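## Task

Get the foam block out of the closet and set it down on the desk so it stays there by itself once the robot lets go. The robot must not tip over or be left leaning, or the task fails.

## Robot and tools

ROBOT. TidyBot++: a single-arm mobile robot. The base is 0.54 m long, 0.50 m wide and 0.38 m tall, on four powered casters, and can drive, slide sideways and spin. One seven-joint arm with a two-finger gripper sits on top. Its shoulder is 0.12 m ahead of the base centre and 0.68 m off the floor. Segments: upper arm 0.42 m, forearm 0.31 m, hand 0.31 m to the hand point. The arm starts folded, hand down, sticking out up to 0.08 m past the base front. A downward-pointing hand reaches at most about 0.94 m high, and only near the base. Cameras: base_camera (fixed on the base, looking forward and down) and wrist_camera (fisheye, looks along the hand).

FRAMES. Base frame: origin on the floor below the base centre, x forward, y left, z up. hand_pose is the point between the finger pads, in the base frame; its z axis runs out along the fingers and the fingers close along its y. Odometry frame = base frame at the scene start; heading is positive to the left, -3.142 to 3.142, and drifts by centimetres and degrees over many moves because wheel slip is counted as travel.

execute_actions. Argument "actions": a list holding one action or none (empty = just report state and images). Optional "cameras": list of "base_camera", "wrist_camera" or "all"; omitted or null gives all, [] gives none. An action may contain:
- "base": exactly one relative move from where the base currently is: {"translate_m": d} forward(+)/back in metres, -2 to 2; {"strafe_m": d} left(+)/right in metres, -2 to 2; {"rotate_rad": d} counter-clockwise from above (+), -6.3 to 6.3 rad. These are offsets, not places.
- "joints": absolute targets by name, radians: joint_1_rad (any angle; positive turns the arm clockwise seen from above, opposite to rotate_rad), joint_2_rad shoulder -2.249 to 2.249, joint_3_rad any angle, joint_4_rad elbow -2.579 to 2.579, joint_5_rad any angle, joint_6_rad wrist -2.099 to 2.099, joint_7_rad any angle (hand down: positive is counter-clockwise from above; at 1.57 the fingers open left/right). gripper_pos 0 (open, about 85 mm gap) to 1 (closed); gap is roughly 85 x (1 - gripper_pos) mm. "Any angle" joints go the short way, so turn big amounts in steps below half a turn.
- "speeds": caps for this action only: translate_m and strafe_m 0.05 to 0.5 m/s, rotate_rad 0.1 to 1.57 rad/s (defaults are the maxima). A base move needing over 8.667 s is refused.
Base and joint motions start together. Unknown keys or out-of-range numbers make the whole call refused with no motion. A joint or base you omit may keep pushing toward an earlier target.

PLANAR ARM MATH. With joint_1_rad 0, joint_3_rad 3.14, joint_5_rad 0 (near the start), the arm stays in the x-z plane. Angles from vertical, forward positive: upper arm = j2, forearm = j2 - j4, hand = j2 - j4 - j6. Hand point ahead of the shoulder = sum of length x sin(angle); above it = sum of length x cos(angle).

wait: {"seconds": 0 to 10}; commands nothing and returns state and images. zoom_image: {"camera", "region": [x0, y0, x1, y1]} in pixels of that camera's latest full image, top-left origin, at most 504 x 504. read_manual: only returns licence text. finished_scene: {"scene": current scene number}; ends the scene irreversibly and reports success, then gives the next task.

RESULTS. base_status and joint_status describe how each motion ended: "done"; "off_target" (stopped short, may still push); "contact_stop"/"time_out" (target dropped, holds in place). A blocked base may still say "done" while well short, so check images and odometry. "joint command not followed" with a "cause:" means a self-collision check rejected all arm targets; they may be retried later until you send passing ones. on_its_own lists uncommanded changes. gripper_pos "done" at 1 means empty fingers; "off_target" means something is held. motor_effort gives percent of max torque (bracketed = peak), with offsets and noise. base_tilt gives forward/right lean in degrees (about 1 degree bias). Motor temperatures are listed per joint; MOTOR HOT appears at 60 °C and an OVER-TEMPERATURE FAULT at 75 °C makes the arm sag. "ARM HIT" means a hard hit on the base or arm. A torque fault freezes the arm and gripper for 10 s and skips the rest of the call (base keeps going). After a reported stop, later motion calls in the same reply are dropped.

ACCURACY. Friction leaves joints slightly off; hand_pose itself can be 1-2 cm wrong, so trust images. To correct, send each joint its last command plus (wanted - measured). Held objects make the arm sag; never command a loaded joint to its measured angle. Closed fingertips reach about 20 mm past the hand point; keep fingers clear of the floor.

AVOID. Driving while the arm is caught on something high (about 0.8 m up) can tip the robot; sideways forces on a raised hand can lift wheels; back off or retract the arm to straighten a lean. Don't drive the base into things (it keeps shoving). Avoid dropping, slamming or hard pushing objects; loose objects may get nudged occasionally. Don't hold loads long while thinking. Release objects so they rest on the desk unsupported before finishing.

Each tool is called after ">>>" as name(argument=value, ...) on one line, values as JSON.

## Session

>>> execute_actions(actions=[])

Scene clock: 0.00 s.
Motor temperatures (°C, as the motors report them): [41 38 35 36 44 39 46]
base_odometry: x=+0.000 y=+0.000 heading=+0.000 (m, m, rad; odometry frame)
base_tilt: forward=+0.8 right=+0.0 (deg)
base_status: not commanded
joint_positions: joint_1_rad=+0.003 joint_2_rad=-0.299 joint_3_rad=+3.142 joint_4_rad=-2.533 joint_5_rad=-0.048 joint_6_rad=-0.839 joint_7_rad=+1.541 gripper_pos=+0.000
joint_status: not commanded
motor_effort: joint_1_rad=+0 joint_2_rad=-3 joint_3_rad=+0 joint_4_rad=+15 joint_5_rad=+0 joint_6_rad=+2 joint_7_rad=+1 (%)
hand_pose: x=+0.2646 y=+0.0120 z=+0.5801 quat_wxyz=(-0.019, +0.999, -0.032, +0.034) (m; base frame)
pictures: base_camera, wrist_camera
camera_calibration (this result's frames):
wrist_camera: T_world_to_cam=[[-0.111739, -0.993718, -0.00618278, 0.0432682], [-0.992566, 0.111908, -0.0478416, 0.343925], [0.048233, 0.000791029, -0.998836, 0.704328], [0, 0, 0, 1]] pos_world=[0.312232, 0.00395139, 0.720229]
Images, in order (width x height): base_camera 644x364, wrist_camera 644x476.

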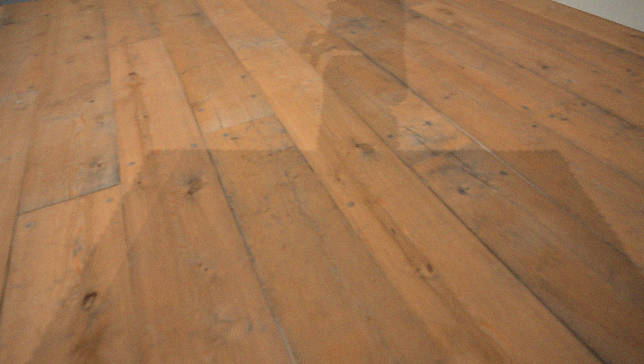

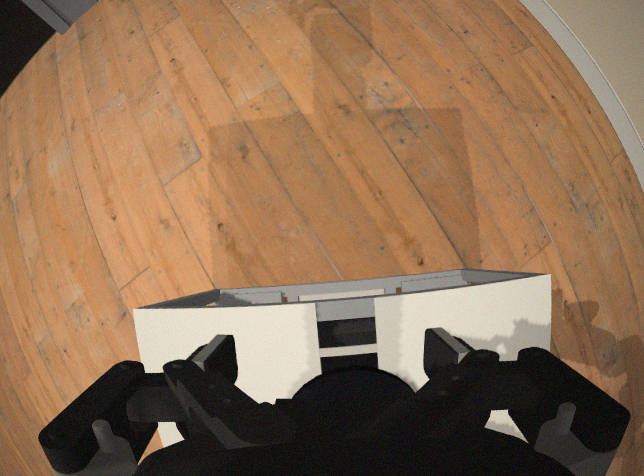

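>>> execute_actions(actions=[{"base":{"rotate_rad":0.477},"joints":{"joint_6_rad":0.43,"joint_5_rad":0.04,"joint_7_rad":1.61,"joint_1_rad":-0.3}}])

Scene clock: 3.80 s.
Motor temperatures (°C, as the motors report them): [41 38 35 36 44 39 46]
base_odometry: x=+0.000 y=+0.000 heading=+0.476 (m, m, rad; odometry frame)
base_tilt: forward=+0.8 right=+0.0 (deg)
base_status: done
joint_positions: joint_1_rad=-0.287 joint_2_rad=-0.299 joint_3_rad=+3.142 joint_4_rad=-2.533 joint_5_rad=-0.006 joint_6_rad=+0.409 joint_7_rad=+1.572 gripper_pos=+0.000
joint_status: all done
motor_effort: joint_1_rad=-1(2) joint_2_rad=-7(7) joint_3_rad=+0(1) joint_4_rad=+17(17) joint_5_rad=+1(1) joint_6_rad=+8(9) joint_7_rad=+1(1) (%)
hand_pose: x=+0.5267 y=+0.1206 z=+0.8121 quat_wxyz=(-0.088, +0.783, +0.110, +0.605) (m; base frame)
pictures: base_camera, wrist_camera
camera_calibration (this result's frames):
wrist_camera: T_world_to_cam=[[0.232759, -0.971733, -0.0394678, 0.0248693], [-0.271749, -0.0260188, -0.962016, 0.982415], [0.933796, 0.234643, -0.270124, -0.163094], [0, 0, 0, 1]] pos_world=[0.413479, 0.0879964, 0.902025]
Images, in order (width x height): base_camera 644x364, wrist_camera 644x476.

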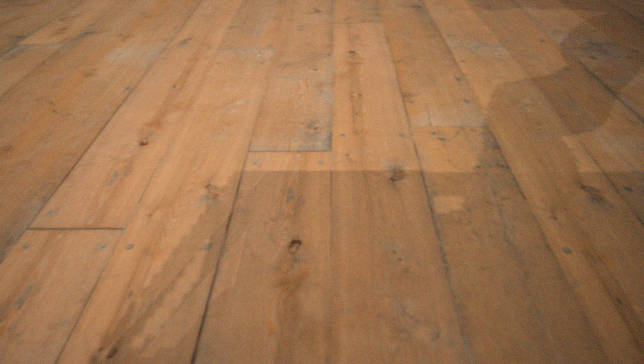

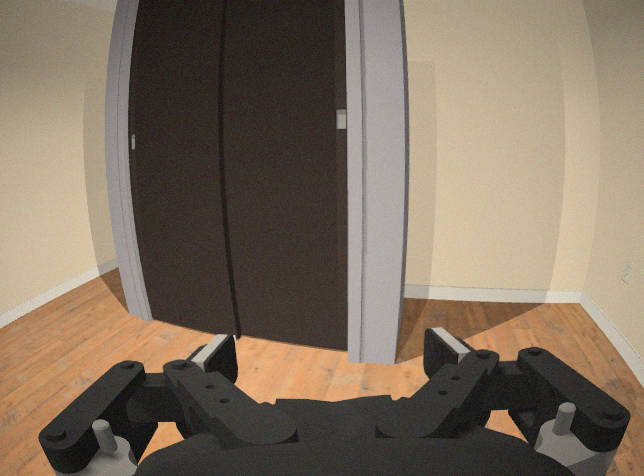

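>>> execute_actions(actions=[{"base":{"strafe_m":0.487},"joints":{"joint_1_rad":0.183,"joint_2_rad":0.205,"joint_3_rad":3.14,"joint_4_rad":-1.575,"joint_6_rad":0.13,"joint_7_rad":3.19,"gripper_pos":1}}], cameras=[])

>>> execute_actions(actions=[{"base":{"translate_m":0.7}}])

Scene clock: 8.67 s.
Motor temperatures (°C, as the motors report them): [41 38 35 36 44 39 46]
base_odometry: x=-0.224 y=+0.433 heading=+0.477 (m, m, rad; odometry frame)
base_tilt: forward=+0.9 right=+0.0 (deg)
base_status: done
joint_positions: joint_1_rad=+0.166 joint_2_rad=+0.181 joint_3_rad=+3.140 joint_4_rad=-1.599 joint_5_rad=-0.006 joint_6_rad=+0.170 joint_7_rad=+3.155 gripper_pos=+0.999
joint_status: all done
motor_effort: joint_1_rad=+0(2) joint_2_rad=-29(29) joint_3_rad=-1(1) joint_4_rad=+19(19) joint_5_rad=-1(0) joint_6_rad=+8(9) joint_7_rad=+0(0) (%)
hand_pose: x=+0.8039 y=-0.1128 z=+1.0185 quat_wxyz=(+0.531, +0.548, +0.468, +0.446) (m; base frame)
pictures: none
No camera images: the call's "cameras" was empty. Leave "cameras" out to get every camera's image.

Scene clock: 11.43 s.
Motor temperatures (°C, as the motors report them): [41 38 35 36 44 39 46]
base_odometry: x=+0.398 y=+0.755 heading=+0.478 (m, m, rad; odometry frame)
base_tilt: forward=+0.9 right=+0.0 (deg)
base_status: done
joint_positions: joint_1_rad=+0.168 joint_2_rad=+0.190 joint_3_rad=+3.140 joint_4_rad=-1.596 joint_5_rad=-0.006 joint_6_rad=+0.167 joint_7_rad=+3.155 gripper_pos=+0.999
joint_status: not commanded
motor_effort: joint_1_rad=+0(1) joint_2_rad=-30(31) joint_3_rad=-2(1) joint_4_rad=+20(21) joint_5_rad=+0(1) joint_6_rad=+9(9) joint_7_rad=+0(1) (%)
hand_pose: x=+0.8071 y=-0.1143 z=+1.0123 quat_wxyz=(+0.528, +0.551, +0.470, +0.443) (m; base frame)
pictures: base_camera, wrist_camera
camera_calibration (this result's frames):
wrist_camera: T_world_to_cam=[[0.00544989, -0.0403156, 0.999172, -1.02224], [-0.185033, -0.981973, -0.0386124, 0.131092], [0.982717, -0.18467, -0.0128114, -0.663655], [0, 0, 0, 1]] pos_world=[0.682012, -0.0350403, 1.01796]
Images, in order (width x height): base_camera 644x364, wrist_camera 644x476.

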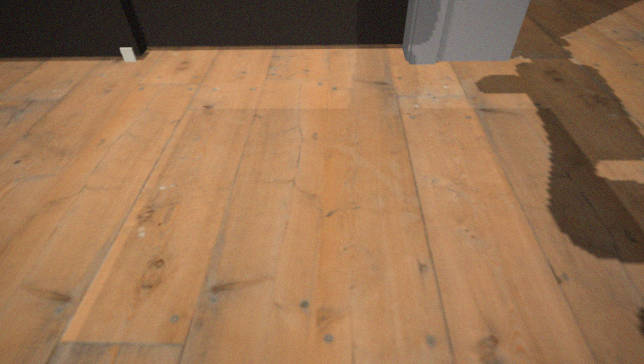

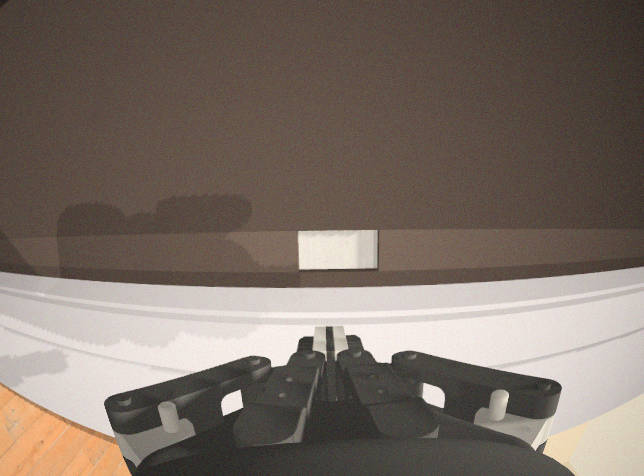

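>>> execute_actions(actions=[{"base":{"translate_m":0.15},"joints":{"joint_1_rad":0.145},"speeds":{"translate_m":0.25}}], cameras=["wrist_camera"])

Scene clock: 15.97 s.
Motor temperatures (°C, as the motors report them): [41 38 35 36 44 39 46]
base_odometry: x=+0.531 y=+0.824 heading=+0.478 (m, m, rad; odometry frame)
base_tilt: forward=+0.9 right=-0.1 (deg)
base_status: done
joint_positions: joint_1_rad=+0.153 joint_2_rad=+0.196 joint_3_rad=+3.140 joint_4_rad=-1.596 joint_5_rad=-0.006 joint_6_rad=+0.166 joint_7_rad=+3.155 gripper_pos=+0.999
joint_status: all done
motor_effort: joint_1_rad=+0(2) joint_2_rad=-30(32) joint_3_rad=-1(2) joint_4_rad=+20(20) joint_5_rad=+0(0) joint_6_rad=+9(9) joint_7_rad=+0(1) (%)
hand_pose: x=+0.8105 y=-0.1046 z=+1.0088 quat_wxyz=(+0.523, +0.549, +0.475, +0.446) (m; base frame)
pictures: wrist_camera
camera_calibration (this result's frames):
wrist_camera: T_world_to_cam=[[0.0111482, -0.0410249, 0.999096, -1.02306], [-0.171029, -0.984513, -0.0385177, 0.129369], [0.985203, -0.170445, -0.017992, -0.660513], [0, 0, 0, 1]] pos_world=[0.684271, -0.0271862, 1.01524]
Images, in order (width x height): wrist_camera 644x476.

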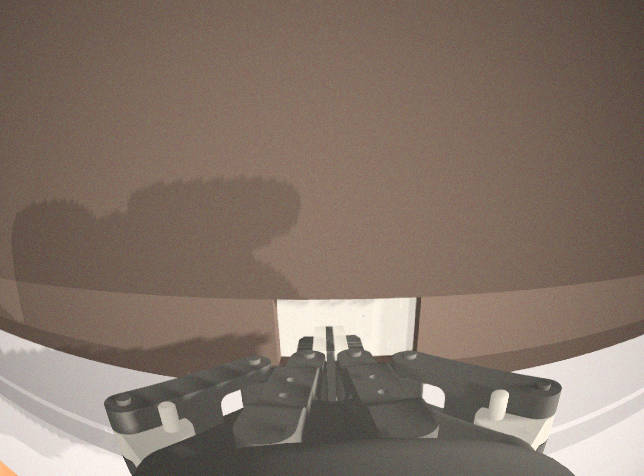

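>>> execute_actions(actions=[{"base":{"translate_m":0.035},"joints":{"joint_1_rad":0.176},"speeds":{"translate_m":0.05}}], cameras=["wrist_camera"])

Scene clock: 19.13 s.
Motor temperatures (°C, as the motors report them): [41 38 35 36 44 39 46]
base_odometry: x=+0.562 y=+0.840 heading=+0.478 (m, m, rad; odometry frame)
base_tilt: forward=+0.8 right=-0.1 (deg)
base_status: done
joint_positions: joint_1_rad=+0.168 joint_2_rad=+0.193 joint_3_rad=+3.140 joint_4_rad=-1.594 joint_5_rad=-0.006 joint_6_rad=+0.163 joint_7_rad=+3.155 gripper_pos=+0.999
joint_status: all done
motor_effort: joint_1_rad=+0(0) joint_2_rad=-27(31) joint_3_rad=-1(2) joint_4_rad=+20(23) joint_5_rad=+0(0) joint_6_rad=+8(10) joint_7_rad=+1(0) (%)
hand_pose: x=+0.8083 y=-0.1144 z=+1.0106 quat_wxyz=(+0.527, +0.552, +0.471, +0.442) (m; base frame)
pictures: wrist_camera
camera_calibration (this result's frames):
wrist_camera: T_world_to_cam=[[0.00945854, -0.040995, 0.999115, -1.02386], [-0.185047, -0.981974, -0.0385398, 0.13108], [0.982684, -0.184518, -0.016874, -0.660687], [0, 0, 0, 1]] pos_world=[0.683187, -0.0351654, 1.01686]
Images, in order (width x height): wrist_camera 644x476.

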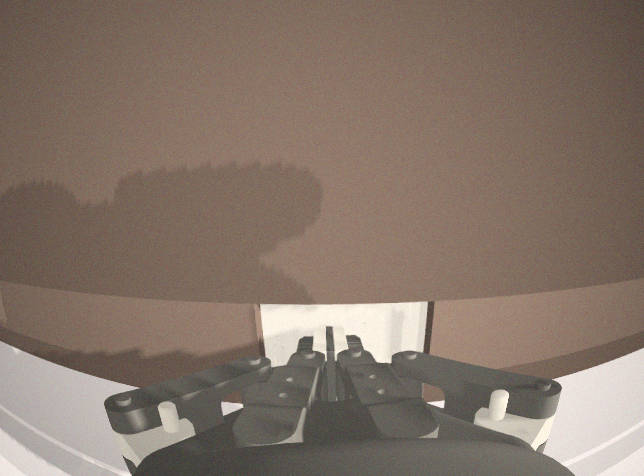

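>>> execute_actions(actions=[{"joints":{"joint_1_rad":0.09,"joint_3_rad":3.12}}], cameras=[])

>>> execute_actions(actions=[{"base":{"strafe_m":0.44},"speeds":{"strafe_m":0.16}}])

Scene clock: 21.97 s.
Motor temperatures (°C, as the motors report them): [41 38 35 36 44 39 46]
base_odometry: x=+0.562 y=+0.840 heading=+0.478 (m, m, rad; odometry frame)
base_tilt: forward=+0.8 right=+0.0 (deg)
base_status: not commanded
joint_positions: joint_1_rad=+0.134 joint_2_rad=+0.188 joint_3_rad=+3.146 joint_4_rad=-1.594 joint_5_rad=-0.006 joint_6_rad=+0.154 joint_7_rad=+3.155 gripper_pos=+0.999
joint_status: joint_1_rad off_target (ended at +0.134, target +0.090); the others done
motor_effort: joint_1_rad=-5(8) joint_2_rad=-21(27) joint_3_rad=-5(7) joint_4_rad=+23(23) joint_5_rad=+0(1) joint_6_rad=+11(11) joint_7_rad=+0(0) (%)
hand_pose: x=+0.8093 y=-0.0945 z=+1.0119 quat_wxyz=(+0.520, +0.546, +0.479, +0.449) (m; base frame)
pictures: none
No camera images: the call's "cameras" was empty. Leave "cameras" out to get every camera's image.

Scene clock: 25.47 s.
Motor temperatures (°C, as the motors report them): [41 38 35 36 44 39 46]
base_odometry: x=+0.359 y=+1.231 heading=+0.478 (m, m, rad; odometry frame)
base_tilt: forward=+0.8 right=+0.0 (deg)
base_status: done
joint_positions: joint_1_rad=+0.107 joint_2_rad=+0.178 joint_3_rad=+3.132 joint_4_rad=-1.594 joint_5_rad=-0.006 joint_6_rad=+0.132 joint_7_rad=+3.155 gripper_pos=+0.999
joint_status: not commanded
motor_effort: joint_1_rad=-1(12) joint_2_rad=-19(31) joint_3_rad=-1(12) joint_4_rad=+27(27) joint_5_rad=+0(1) joint_6_rad=+14(14) joint_7_rad=+0(1) (%)
hand_pose: x=+0.8087 y=-0.0669 z=+1.0120 quat_wxyz=(+0.507, +0.540, +0.493, +0.457) (m; base frame)
pictures: base_camera, wrist_camera
camera_calibration (this result's frames):
wrist_camera: T_world_to_cam=[[0.0269354, -0.0430133, 0.998711, -1.03718], [-0.117925, -0.992234, -0.0395538, 0.123958], [0.992657, -0.116708, -0.0317986, -0.640729], [0, 0, 0, 1]] pos_world=[0.678579, 0.00360476, 1.02037]
Images, in order (width x height): base_camera 644x364, wrist_camera 644x476.

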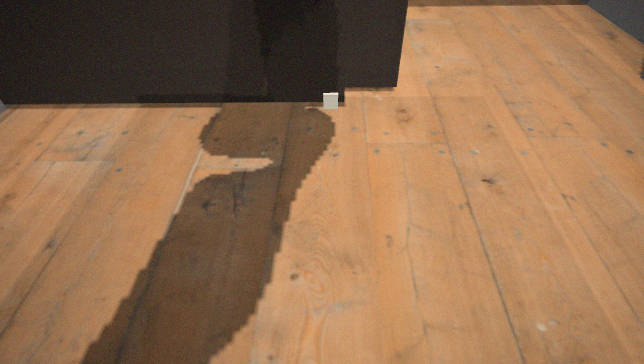

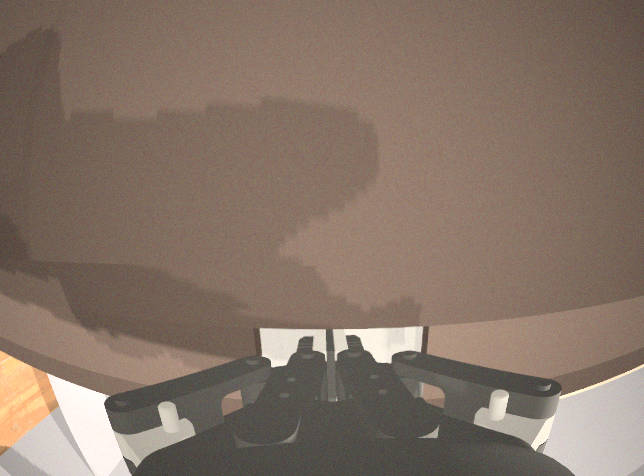

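>>> execute_actions(actions=[{"base":{"translate_m":-0.07},"joints":{"joint_1_rad":0.12,"joint_3_rad":3.14}}], cameras=[])

>>> execute_actions(actions=[{"base":{"strafe_m":-0.36},"joints":{"joint_1_rad":-0.015,"joint_3_rad":3.15,"joint_7_rad":1.55,"joint_6_rad":-0.2,"gripper_pos":0}}])

Scene clock: 28.60 s.
Motor temperatures (°C, as the motors report them): [41 38 35 36 44 39 46]
base_odometry: x=+0.297 y=+1.199 heading=+0.478 (m, m, rad; odometry frame)
base_tilt: forward=+0.8 right=+0.0 (deg)
base_status: done
joint_positions: joint_1_rad=+0.114 joint_2_rad=+0.205 joint_3_rad=+3.135 joint_4_rad=-1.572 joint_5_rad=-0.006 joint_6_rad=+0.132 joint_7_rad=+3.155 gripper_pos=+0.999
joint_status: all done
motor_effort: joint_1_rad=+0(2) joint_2_rad=-30(35) joint_3_rad=+0(2) joint_4_rad=+20(26) joint_5_rad=+0(0) joint_6_rad=+9(13) joint_7_rad=+0(1) (%)
hand_pose: x=+0.8189 y=-0.0746 z=+1.0062 quat_wxyz=(+0.508, +0.544, +0.491, +0.453) (m; base frame)
pictures: none
No camera images: the call's "cameras" was empty. Leave "cameras" out to get every camera's image.

Scene clock: 30.83 s.
Motor temperatures (°C, as the motors report them): [41 38 35 37 44 39 46]
base_odometry: x=+0.463 y=+0.879 heading=+0.478 (m, m, rad; odometry frame)
base_tilt: forward=+0.8 right=+0.0 (deg)
base_status: done
joint_positions: joint_1_rad=+0.000 joint_2_rad=+0.205 joint_3_rad=+3.146 joint_4_rad=-1.572 joint_5_rad=-0.006 joint_6_rad=-0.165 joint_7_rad=+1.567 gripper_pos=+0.000
joint_status: all done
motor_effort: joint_1_rad=-1(4) joint_2_rad=-29(30) joint_3_rad=-1(3) joint_4_rad=+19(20) joint_5_rad=-1(1) joint_6_rad=+8(9) joint_7_rad=+1(1) (%)
hand_pose: x=+0.8026 y=-0.0015 z=+0.9162 quat_wxyz=(-0.001, +0.825, -0.005, +0.564) (m; base frame)
pictures: base_camera, wrist_camera
camera_calibration (this result's frames):
wrist_camera: T_world_to_cam=[[-0.0588944, -0.997558, -0.0375393, 0.0783297], [-0.378331, 0.0571039, -0.923908, 1.20515], [0.923795, -0.0402107, -0.38077, -0.254975], [0, 0, 0, 1]] pos_world=[0.696104, -0.000933172, 1.0193]
Images, in order (width x height): base_camera 644x364, wrist_camera 644x476.

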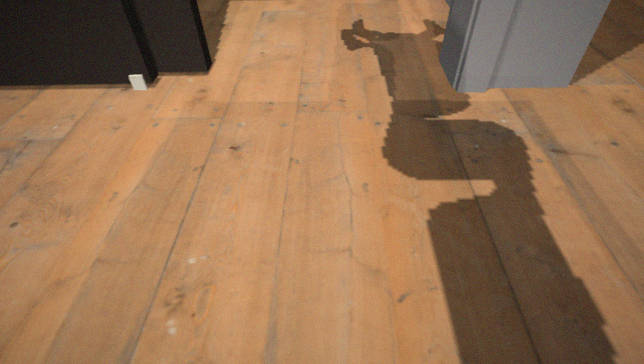

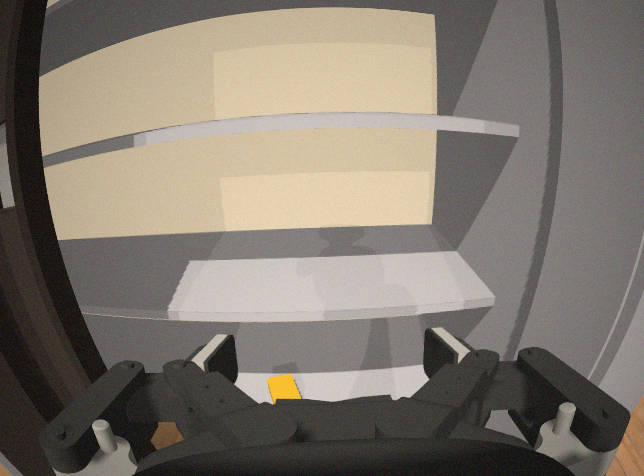

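>>> execute_actions(actions=[{"base":{"strafe_m":0.085},"joints":{"joint_1_rad":0.0,"joint_2_rad":0.89,"joint_4_rad":-2.07,"joint_6_rad":0.685}}], cameras=["wrist_camera"])

>>> execute_actions(actions=[{"base":{"translate_m":0.33}}])

Scene clock: 35.70 s.
Motor temperatures (°C, as the motors report them): [41 38 35 37 44 39 46]
base_odometry: x=+0.423 y=+0.954 heading=+0.478 (m, m, rad; odometry frame)
base_tilt: forward=+0.9 right=-0.1 (deg)
base_status: done
joint_positions: joint_1_rad=-0.008 joint_2_rad=+0.872 joint_3_rad=+3.148 joint_4_rad=-2.045 joint_5_rad=-0.006 joint_6_rad=+0.647 joint_7_rad=+1.567 gripper_pos=+0.000
joint_status: all done
motor_effort: joint_1_rad=-1(5) joint_2_rad=-37(42) joint_3_rad=-2(4) joint_4_rad=+7(20) joint_5_rad=+1(1) joint_6_rad=+7(9) joint_7_rad=+1(1) (%)
hand_pose: x=+0.7495 y=+0.0019 z=+0.4457 quat_wxyz=(+0.001, +0.906, -0.001, +0.422) (m; base frame)
pictures: wrist_camera
camera_calibration (this result's frames):
wrist_camera: T_world_to_cam=[[-0.0618443, -0.998027, -0.0108364, 0.0512525], [-0.655693, 0.0488118, -0.753448, 0.882061], [0.752491, -0.0394911, -0.657418, -0.133177], [0, 0, 0, 1]] pos_world=[0.681745, 0.00283707, 0.57759]
Images, in order (width x height): wrist_camera 644x476.

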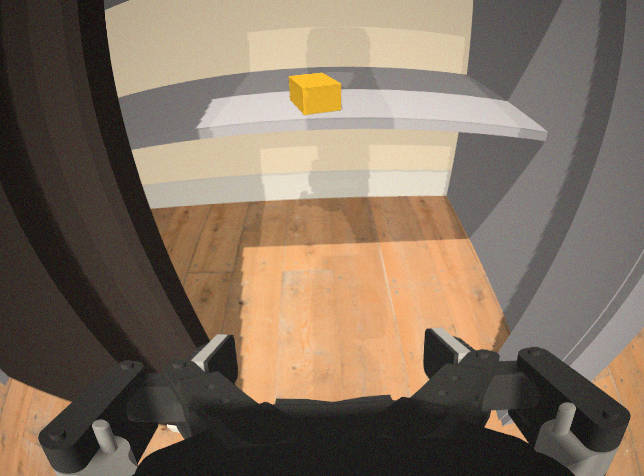

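Scene clock: 37.70 s.
Motor temperatures (°C, as the motors report them): [41 38 35 37 44 39 46]
base_odometry: x=+0.717 y=+1.106 heading=+0.477 (m, m, rad; odometry frame)
base_tilt: forward=+0.8 right=+0.0 (deg)
base_status: done
joint_positions: joint_1_rad=-0.008 joint_2_rad=+0.872 joint_3_rad=+3.148 joint_4_rad=-2.051 joint_5_rad=-0.005 joint_6_rad=+0.649 joint_7_rad=+1.567 gripper_pos=+0.000
joint_status: not commanded
motor_effort: joint_1_rad=+0(2) joint_2_rad=-37(39) joint_3_rad=-2(3) joint_4_rad=+7(9) joint_5_rad=+0(1) joint_6_rad=+7(7) joint_7_rad=+1(1) (%)
hand_pose: x=+0.7469 y=+0.0019 z=+0.4443 quat_wxyz=(+0.001, +0.907, -0.001, +0.420) (m; base frame)
pictures: base_camera, wrist_camera
camera_calibration (this result's frames):
wrist_camera: T_world_to_cam=[[-0.0616345, -0.998044, -0.0104789, 0.0507972], [-0.658989, 0.0485767, -0.750582, 0.880486], [0.749623, -0.0393562, -0.660694, -0.128594], [0, 0, 0, 1]] pos_world=[0.679759, 0.00286573, 0.576448]
Images, in order (width x height): base_camera 644x364, wrist_camera 644x476.

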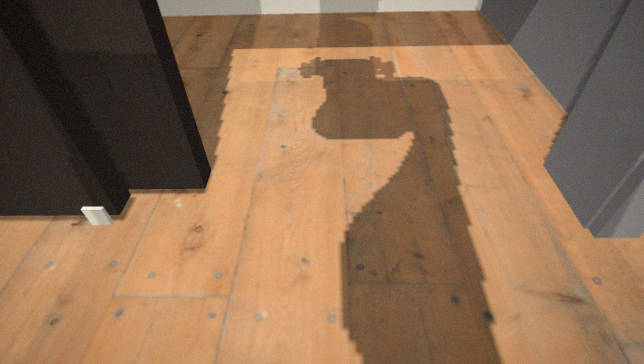

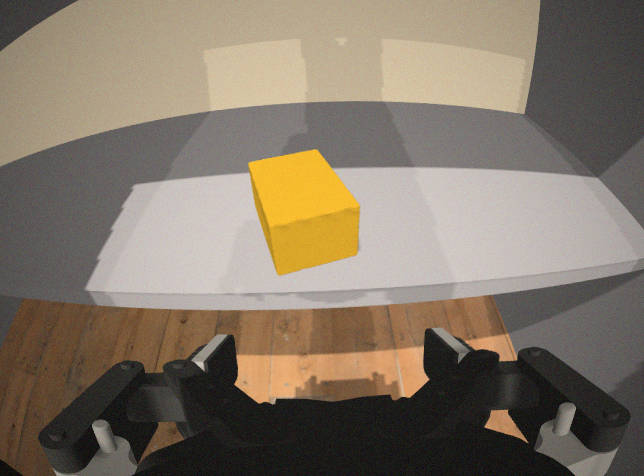

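>>> execute_actions(actions=[{"base":{"strafe_m":-0.18},"joints":{"joint_1_rad":-0.315,"joint_2_rad":0.76,"joint_4_rad":-1.91,"joint_6_rad":0.365}}], cameras=["wrist_camera"])

>>> execute_actions(actions=[{"base":{"translate_m":0.125},"speeds":{"translate_m":0.25}}])

Scene clock: 48.13 s.
Motor temperatures (°C, as the motors report them): [41 38 35 36 44 39 46]
base_odometry: x=+0.800 y=+0.946 heading=+0.478 (m, m, rad; odometry frame)
base_tilt: forward=+0.8 right=+0.0 (deg)
base_status: done
joint_positions: joint_1_rad=-0.300 joint_2_rad=+0.778 joint_3_rad=+3.148 joint_4_rad=-1.934 joint_5_rad=-0.005 joint_6_rad=+0.404 joint_7_rad=+1.567 gripper_pos=+0.000
joint_status: all done
motor_effort: joint_1_rad=+0(2) joint_2_rad=-38(40) joint_3_rad=-1(3) joint_4_rad=+10(11) joint_5_rad=-1(1) joint_6_rad=+6(7) joint_7_rad=+0(1) (%)
hand_pose: x=+0.7472 y=+0.1916 z=+0.4864 quat_wxyz=(-0.059, +0.905, +0.132, +0.401) (m; base frame)
pictures: wrist_camera
camera_calibration (this result's frames):
wrist_camera: T_world_to_cam=[[0.228408, -0.973516, -0.00978538, 0.0188086], [-0.669445, -0.149752, -0.727611, 0.937733], [0.706876, 0.172743, -0.68592, -0.0900143], [0, 0, 0, 1]] pos_world=[0.687094, 0.174288, 0.620747]
Images, in order (width x height): wrist_camera 644x476.

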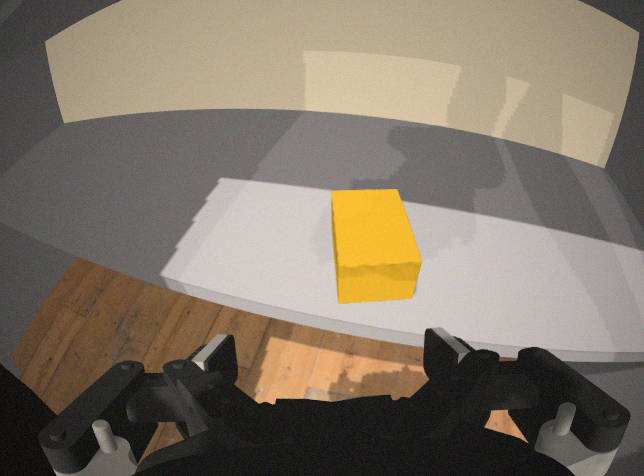

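Scene clock: 49.50 s.
Motor temperatures (°C, as the motors report them): [41 38 35 36 44 39 46]
base_odometry: x=+0.911 y=+1.003 heading=+0.477 (m, m, rad; odometry frame)
base_tilt: forward=+0.8 right=+0.0 (deg)
base_status: done
joint_positions: joint_1_rad=-0.302 joint_2_rad=+0.777 joint_3_rad=+3.148 joint_4_rad=-1.926 joint_5_rad=-0.005 joint_6_rad=+0.402 joint_7_rad=+1.567 gripper_pos=+0.000
joint_status: not commanded
motor_effort: joint_1_rad=+0(1) joint_2_rad=-37(41) joint_3_rad=-2(2) joint_4_rad=+10(12) joint_5_rad=+0(0) joint_6_rad=+6(7) joint_7_rad=+1(0) (%)
hand_pose: x=+0.7503 y=+0.1937 z=+0.4894 quat_wxyz=(-0.059, +0.903, +0.132, +0.404) (m; base frame)
pictures: base_camera, wrist_camera
camera_calibration (this result's frames):
wrist_camera: T_world_to_cam=[[0.230072, -0.97312, -0.0102425, 0.0190473], [-0.664464, -0.14939, -0.732236, 0.940729], [0.711023, 0.175273, -0.680974, -0.0965528], [0, 0, 0, 1]] pos_world=[0.68935, 0.175994, 0.623281]
Images, in order (width x height): base_camera 644x364, wrist_camera 644x476.

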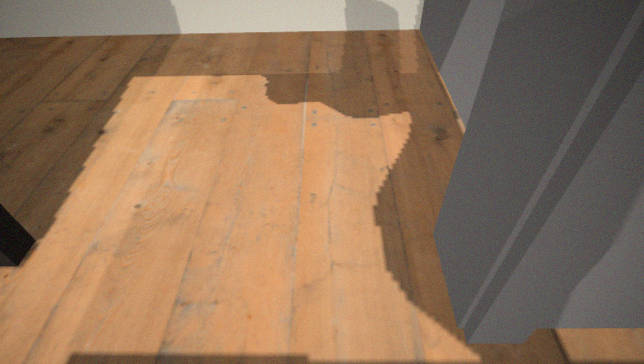

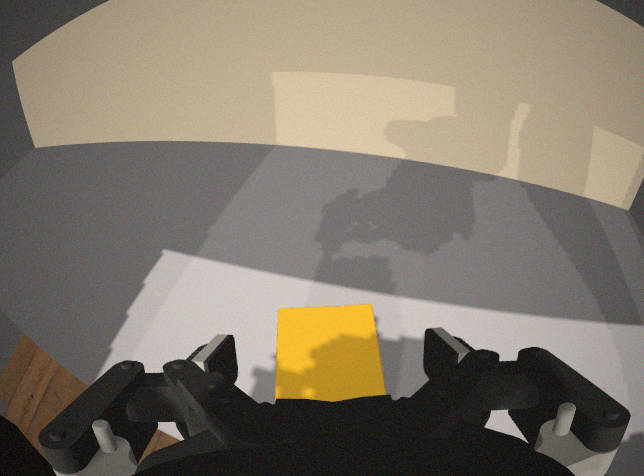

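>>> execute_actions(actions=[{"joints":{"joint_2_rad":0.928,"joint_6_rad":0.57}}], cameras=["wrist_camera"])

Scene clock: 53.90 s.
Motor temperatures (°C, as the motors report them): [41 38 35 36 44 39 46]
base_odometry: x=+0.911 y=+1.003 heading=+0.477 (m, m, rad; odometry frame)
base_tilt: forward=+0.9 right=-0.1 (deg)
base_status: not commanded
joint_positions: joint_1_rad=-0.302 joint_2_rad=+0.919 joint_3_rad=+3.148 joint_4_rad=-1.926 joint_5_rad=-0.005 joint_6_rad=+0.530 joint_7_rad=+1.567 gripper_pos=+0.000
joint_status: all done
motor_effort: joint_1_rad=+0(0) joint_2_rad=-40(41) joint_3_rad=-1(2) joint_4_rad=+8(10) joint_5_rad=+0(0) joint_6_rad=+6(7) joint_7_rad=+1(0) (%)
hand_pose: x=+0.7456 y=+0.1921 z=+0.4256 quat_wxyz=(-0.058, +0.906, +0.133, +0.398) (m; base frame)
pictures: wrist_camera
camera_calibration (this result's frames):
wrist_camera: T_world_to_cam=[[0.230283, -0.973089, -0.00819303, 0.0168573], [-0.673525, -0.153302, -0.723092, 0.89429], [0.702377, 0.172034, -0.690703, -0.125156], [0, 0, 0, 1]] pos_world=[0.686352, 0.175032, 0.560347]
Images, in order (width x height): wrist_camera 644x476.

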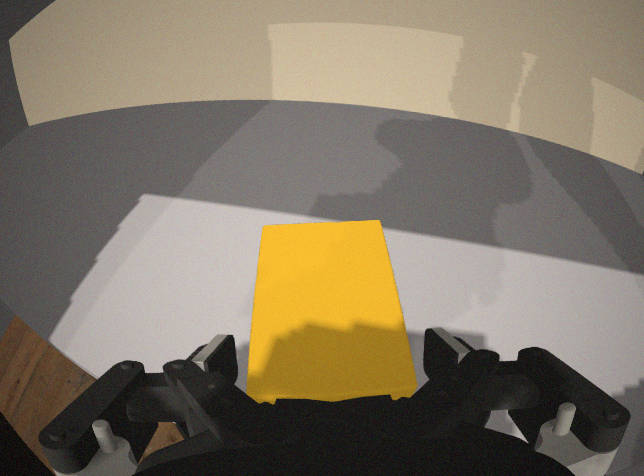

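>>> execute_actions(actions=[{"joints":{"gripper_pos":1}}], cameras=[])

>>> execute_actions(actions=[{"joints":{"joint_2_rad":0.84}}], cameras=["wrist_camera"])

>>> execute_actions(actions=[{"base":{"translate_m":-1.0}}], cameras=[])

>>> execute_actions(actions=[{"base":{"rotate_rad":3.14},"joints":{"joint_1_rad":0.01,"joint_2_rad":0.2,"joint_4_rad":-1.45,"joint_6_rad":-0.45},"speeds":{"rotate_rad":1.3}}])

Scene clock: 57.87 s.
Motor temperatures (°C, as the motors report them): [41 38 35 36 44 39 46]
base_odometry: x=+0.911 y=+1.003 heading=+0.477 (m, m, rad; odometry frame)
base_tilt: forward=+0.9 right=+0.0 (deg)
base_status: not commanded
joint_positions: joint_1_rad=-0.302 joint_2_rad=+0.919 joint_3_rad=+3.148 joint_4_rad=-1.926 joint_5_rad=-0.005 joint_6_rad=+0.535 joint_7_rad=+1.567 gripper_pos=+0.394
joint_status: gripper_pos off_target (ended at +0.394, target +1.000)
motor_effort: joint_1_rad=+0(1) joint_2_rad=-39(40) joint_3_rad=-1(2) joint_4_rad=+8(9) joint_5_rad=+0(0) joint_6_rad=+7(7) joint_7_rad=+1(1) (%)
hand_pose: x=+0.7465 y=+0.1923 z=+0.4265 quat_wxyz=(-0.058, +0.905, +0.133, +0.400) (m; base frame)
pictures: none
No camera images: the call's "cameras" was empty. Leave "cameras" out to get every camera's image.

Scene clock: 58.83 s.
Motor temperatures (°C, as the motors report them): [41 38 35 36 44 39 46]
base_odometry: x=+0.911 y=+1.003 heading=+0.477 (m, m, rad; odometry frame)
base_tilt: forward=+0.9 right=+0.0 (deg)
base_status: not commanded
joint_positions: joint_1_rad=-0.302 joint_2_rad=+0.857 joint_3_rad=+3.148 joint_4_rad=-1.926 joint_5_rad=-0.005 joint_6_rad=+0.535 joint_7_rad=+1.567 gripper_pos=+0.394
joint_status: all done
motor_effort: joint_1_rad=-1(0) joint_2_rad=-39(42) joint_3_rad=-2(1) joint_4_rad=+9(10) joint_5_rad=+0(0) joint_6_rad=+7(7) joint_7_rad=+1(1) (%)
hand_pose: x=+0.7604 y=+0.1967 z=+0.4677 quat_wxyz=(-0.063, +0.892, +0.131, +0.427) (m; base frame)
pictures: wrist_camera
camera_calibration (this result's frames):
wrist_camera: T_world_to_cam=[[0.23096, -0.97288, -0.0127495, 0.0198491], [-0.6263, -0.138629, -0.767158, 0.917213], [0.744585, 0.185167, -0.641332, -0.164992], [0, 0, 0, 1]] pos_world=[0.692717, 0.177014, 0.598085]
Images, in order (width x height): wrist_camera 644x476.

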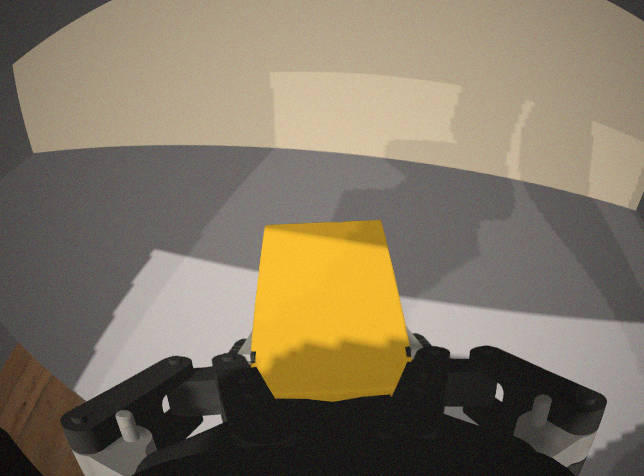

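Scene clock: 62.33 s.
Motor temperatures (°C, as the motors report them): [41 39 35 36 44 39 46]
base_odometry: x=+0.023 y=+0.544 heading=+0.477 (m, m, rad; odometry frame)
base_tilt: forward=+0.8 right=+0.1 (deg)
base_status: done
joint_positions: joint_1_rad=-0.306 joint_2_rad=+0.857 joint_3_rad=+3.148 joint_4_rad=-1.924 joint_5_rad=-0.005 joint_6_rad=+0.535 joint_7_rad=+1.567 gripper_pos=+0.394
joint_status: not commanded
motor_effort: joint_1_rad=-1(4) joint_2_rad=-40(42) joint_3_rad=-1(4) joint_4_rad=+9(11) joint_5_rad=+0(1) joint_6_rad=+7(7) joint_7_rad=+1(1) (%)
hand_pose: x=+0.7608 y=+0.1998 z=+0.4687 quat_wxyz=(-0.064, +0.891, +0.133, +0.428) (m; base frame)
pictures: none
No camera images: the call's "cameras" was empty. Leave "cameras" out to get every camera's image.

Scene clock: 66.07 s.
Motor temperatures (°C, as the motors report them): [41 39 35 36 44 39 46]
base_odometry: x=+0.023 y=+0.544 heading=-2.666 (m, m, rad; odometry frame)
base_tilt: forward=+0.8 right=+0.0 (deg)
base_status: done
joint_positions: joint_1_rad=+0.001 joint_2_rad=+0.221 joint_3_rad=+3.145 joint_4_rad=-1.471 joint_5_rad=-0.005 joint_6_rad=-0.412 joint_7_rad=+1.567 gripper_pos=+0.394
joint_status: all done
motor_effort: joint_1_rad=-1(4) joint_2_rad=-30(43) joint_3_rad=-1(4) joint_4_rad=+19(20) joint_5_rad=+0(0) joint_6_rad=+8(8) joint_7_rad=+0(1) (%)
hand_pose: x=+0.7914 y=-0.0009 z=+0.8964 quat_wxyz=(-0.001, +0.868, -0.005, +0.496) (m; base frame)
pictures: base_camera, wrist_camera
camera_calibration (this result's frames):
wrist_camera: T_world_to_cam=[[-0.06229, -0.997673, -0.0277138, 0.0714638], [-0.522032, 0.0562346, -0.85107, 1.23095], [0.850649, -0.0385457, -0.52432, -0.065539], [0, 0, 0, 1]] pos_world=[0.702798, -0.000450907, 1.01524]
Images, in order (width x height): base_camera 644x364, wrist_camera 644x476.

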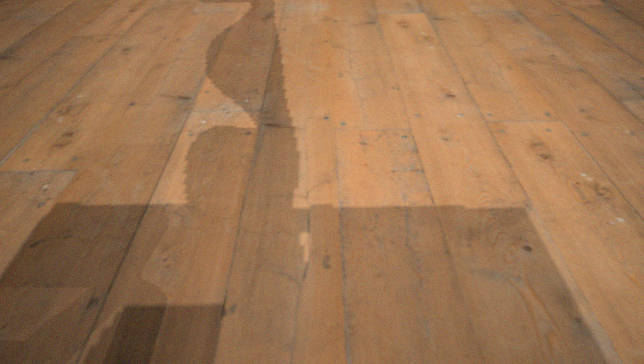

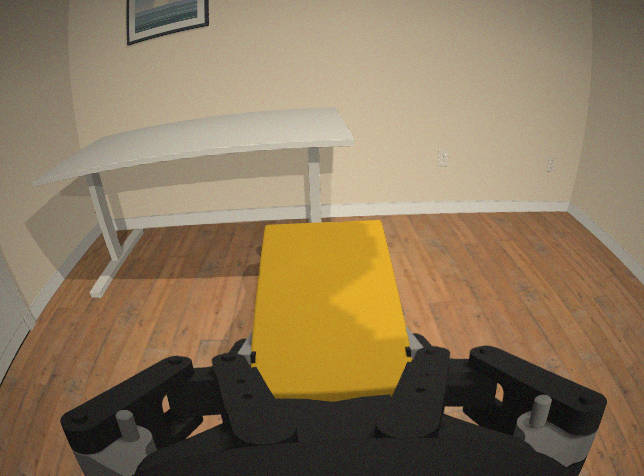

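>>> execute_actions(actions=[{"base":{"translate_m":0.9},"joints":{"joint_1_rad":-0.33}}])

Scene clock: 71.03 s.
Motor temperatures (°C, as the motors report them): [41 39 35 37 44 39 46]
base_odometry: x=-0.777 y=+0.131 heading=-2.666 (m, m, rad; odometry frame)
base_tilt: forward=+0.9 right=-0.1 (deg)
base_status: done
joint_positions: joint_1_rad=-0.327 joint_2_rad=+0.216 joint_3_rad=+3.145 joint_4_rad=-1.471 joint_5_rad=-0.005 joint_6_rad=-0.417 joint_7_rad=+1.567 gripper_pos=+0.394
joint_status: all done
motor_effort: joint_1_rad=-1(2) joint_2_rad=-30(34) joint_3_rad=-1(2) joint_4_rad=+20(20) joint_5_rad=+0(1) joint_6_rad=+7(8) joint_7_rad=+1(0) (%)
hand_pose: x=+0.7541 y=+0.2157 z=+0.8981 quat_wxyz=(-0.082, +0.857, +0.138, +0.489) (m; base frame)
pictures: base_camera, wrist_camera
camera_calibration (this result's frames):
wrist_camera: T_world_to_cam=[[0.263077, -0.964373, -0.0278409, 0.0327738], [-0.512339, -0.115195, -0.851022, 1.23044], [0.817496, 0.238148, -0.524391, -0.0592403], [0, 0, 0, 1]] pos_world=[0.670207, 0.187455, 1.01698]
Images, in order (width x height): base_camera 644x364, wrist_camera 644x476.

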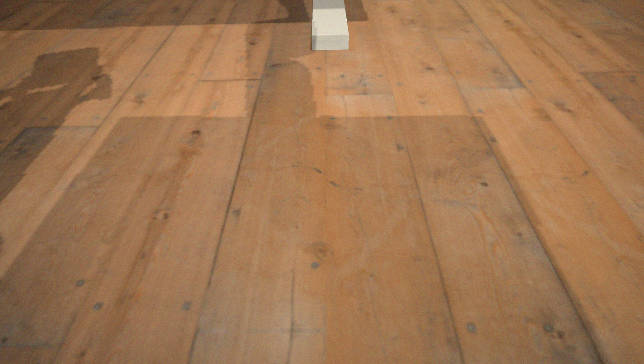

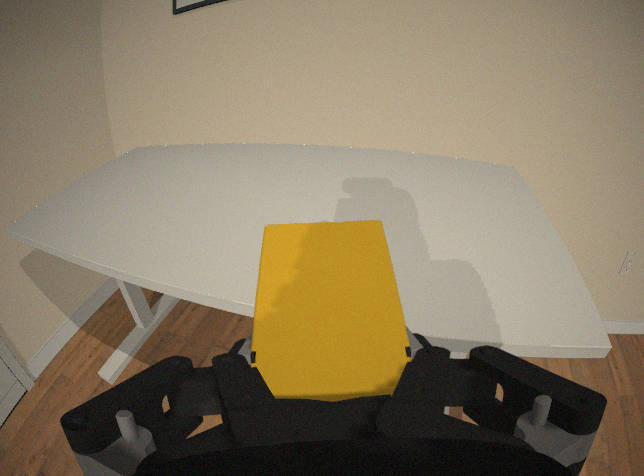

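>>> execute_actions(actions=[{"base":{"translate_m":0.43},"joints":{"joint_2_rad":0.3,"joint_4_rad":-1.62,"joint_6_rad":-0.29}}], cameras=[])

>>> execute_actions(actions=[{"joints":{"joint_2_rad":0.375}}], cameras=["wrist_camera"])

Scene clock: 76.47 s.
Motor temperatures (°C, as the motors report them): [41 39 35 37 44 39 46]
base_odometry: x=-1.159 y=-0.067 heading=-2.665 (m, m, rad; odometry frame)
base_tilt: forward=+0.9 right=+0.0 (deg)
base_status: done
joint_positions: joint_1_rad=-0.327 joint_2_rad=+0.288 joint_3_rad=+3.145 joint_4_rad=-1.609 joint_5_rad=-0.005 joint_6_rad=-0.328 joint_7_rad=+1.567 gripper_pos=+0.394
joint_status: all done
motor_effort: joint_1_rad=+0(2) joint_2_rad=-31(36) joint_3_rad=+0(2) joint_4_rad=+18(20) joint_5_rad=+0(0) joint_6_rad=+7(9) joint_7_rad=+1(1) (%)
hand_pose: x=+0.7482 y=+0.2135 z=+0.7955 quat_wxyz=(-0.073, +0.885, +0.142, +0.437) (m; base frame)
pictures: none
No camera images: the call's "cameras" was empty. Leave "cameras" out to get every camera's image.

Scene clock: 77.40 s.
Motor temperatures (°C, as the motors report them): [41 39 35 37 44 39 46]
base_odometry: x=-1.159 y=-0.067 heading=-2.665 (m, m, rad; odometry frame)
base_tilt: forward=+0.8 right=+0.0 (deg)
base_status: not commanded
joint_positions: joint_1_rad=-0.327 joint_2_rad=+0.365 joint_3_rad=+3.145 joint_4_rad=-1.609 joint_5_rad=-0.005 joint_6_rad=-0.328 joint_7_rad=+1.567 gripper_pos=+0.394
joint_status: all done
motor_effort: joint_1_rad=+0(1) joint_2_rad=-34(37) joint_3_rad=-1(1) joint_4_rad=+18(19) joint_5_rad=+0(1) joint_6_rad=+7(7) joint_7_rad=+1(1) (%)
hand_pose: x=+0.7546 y=+0.2157 z=+0.7439 quat_wxyz=(-0.068, +0.902, +0.145, +0.402) (m; base frame)
pictures: wrist_camera
camera_calibration (this result's frames):
wrist_camera: T_world_to_cam=[[0.258592, -0.965865, -0.0153509, 0.0228116], [-0.661002, -0.165338, -0.731942, 1.13385], [0.704419, 0.199422, -0.681194, 0.0697997], [0, 0, 0, 1]] pos_world=[0.69441, 0.195582, 0.87781]
Images, in order (width x height): wrist_camera 644x476.

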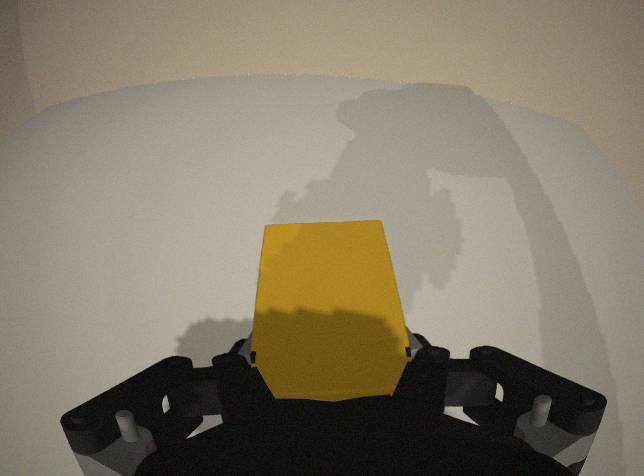

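>>> execute_actions(actions=[{"joints":{"joint_2_rad":0.41}}], cameras=[])

Scene clock: 79.17 s.
Motor temperatures (°C, as the motors report them): [41 39 35 37 44 39 46]
base_odometry: x=-1.159 y=-0.067 heading=-2.665 (m, m, rad; odometry frame)
base_tilt: forward=+0.9 right=+0.0 (deg)
base_status: not commanded
joint_positions: joint_1_rad=-0.327 joint_2_rad=+0.376 joint_3_rad=+3.145 joint_4_rad=-1.609 joint_5_rad=-0.005 joint_6_rad=-0.322 joint_7_rad=+1.567 gripper_pos=+0.394
joint_status: all done
motor_effort: joint_1_rad=+0(1) joint_2_rad=-30(34) joint_3_rad=-2(2) joint_4_rad=+16(18) joint_5_rad=+0(1) joint_6_rad=+6(7) joint_7_rad=+1(1) (%)
hand_pose: x=+0.7563 y=+0.2163 z=+0.7380 quat_wxyz=(-0.067, +0.903, +0.145, +0.400) (m; base frame)
pictures: none
No camera images: the call's "cameras" was empty. Leave "cameras" out to get every camera's image.

>>> execute_actions(actions=[{"joints":{"gripper_pos":0.0,"joint_2_rad":0.38}}], cameras=[])

>>> execute_actions(actions=[{"joints":{"joint_2_rad":0.15,"joint_6_rad":-0.55}}], cameras=["wrist_camera"])

Scene clock: 82.70 s.
Motor temperatures (°C, as the motors report them): [41 39 35 37 44 39 46]
base_odometry: x=-1.159 y=-0.067 heading=-2.665 (m, m, rad; odometry frame)
base_tilt: forward=+0.9 right=-0.2 (deg)
base_status: not commanded
joint_positions: joint_1_rad=-0.327 joint_2_rad=+0.375 joint_3_rad=+3.145 joint_4_rad=-1.609 joint_5_rad=-0.005 joint_6_rad=-0.322 joint_7_rad=+1.567 gripper_pos=+0.000
joint_status: all done
motor_effort: joint_1_rad=+0(1) joint_2_rad=-33(34) joint_3_rad=-1(1) joint_4_rad=+17(18) joint_5_rad=+0(0) joint_6_rad=+6(7) joint_7_rad=+1(1) (%)
hand_pose: x=+0.7563 y=+0.2163 z=+0.7383 quat_wxyz=(-0.067, +0.902, +0.145, +0.400) (m; base frame)
pictures: none
No camera images: the call's "cameras" was empty. Leave "cameras" out to get every camera's image.

Scene clock: 83.97 s.
Motor temperatures (°C, as the motors report them): [41 39 35 37 44 39 46]
base_odometry: x=-1.159 y=-0.067 heading=-2.665 (m, m, rad; odometry frame)
base_tilt: forward=+0.9 right=-0.1 (deg)
base_status: not commanded
joint_positions: joint_1_rad=-0.327 joint_2_rad=+0.154 joint_3_rad=+3.145 joint_4_rad=-1.609 joint_5_rad=-0.005 joint_6_rad=-0.511 joint_7_rad=+1.567 gripper_pos=+0.000
joint_status: all done
motor_effort: joint_1_rad=-1(0) joint_2_rad=-27(36) joint_3_rad=-1(1) joint_4_rad=+19(19) joint_5_rad=+1(0) joint_6_rad=+6(7) joint_7_rad=+0(1) (%)
hand_pose: x=+0.6971 y=+0.1965 z=+0.8367 quat_wxyz=(-0.070, +0.896, +0.144, +0.415) (m; base frame)
pictures: wrist_camera
camera_calibration (this result's frames):
wrist_camera: T_world_to_cam=[[0.259668, -0.965531, -0.0179502, 0.021936], [-0.641308, -0.158515, -0.750731, 1.16128], [0.722009, 0.206452, -0.660364, 0.14631], [0, 0, 0, 1]] pos_world=[0.633404, 0.175054, 0.968819]
Images, in order (width x height): wrist_camera 644x476.

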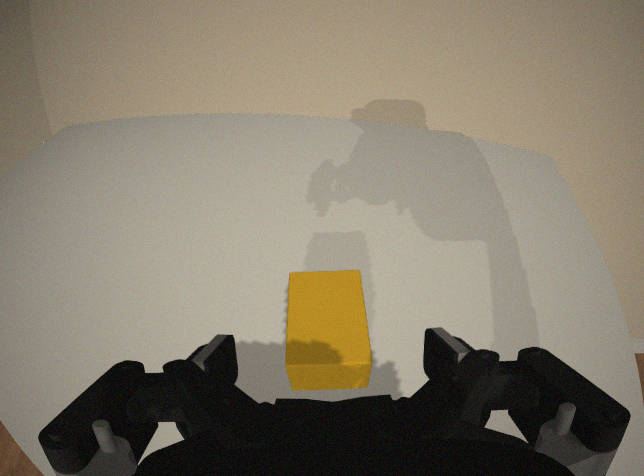

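>>> finished_scene(scene=2)

The scene is finished: the task was done.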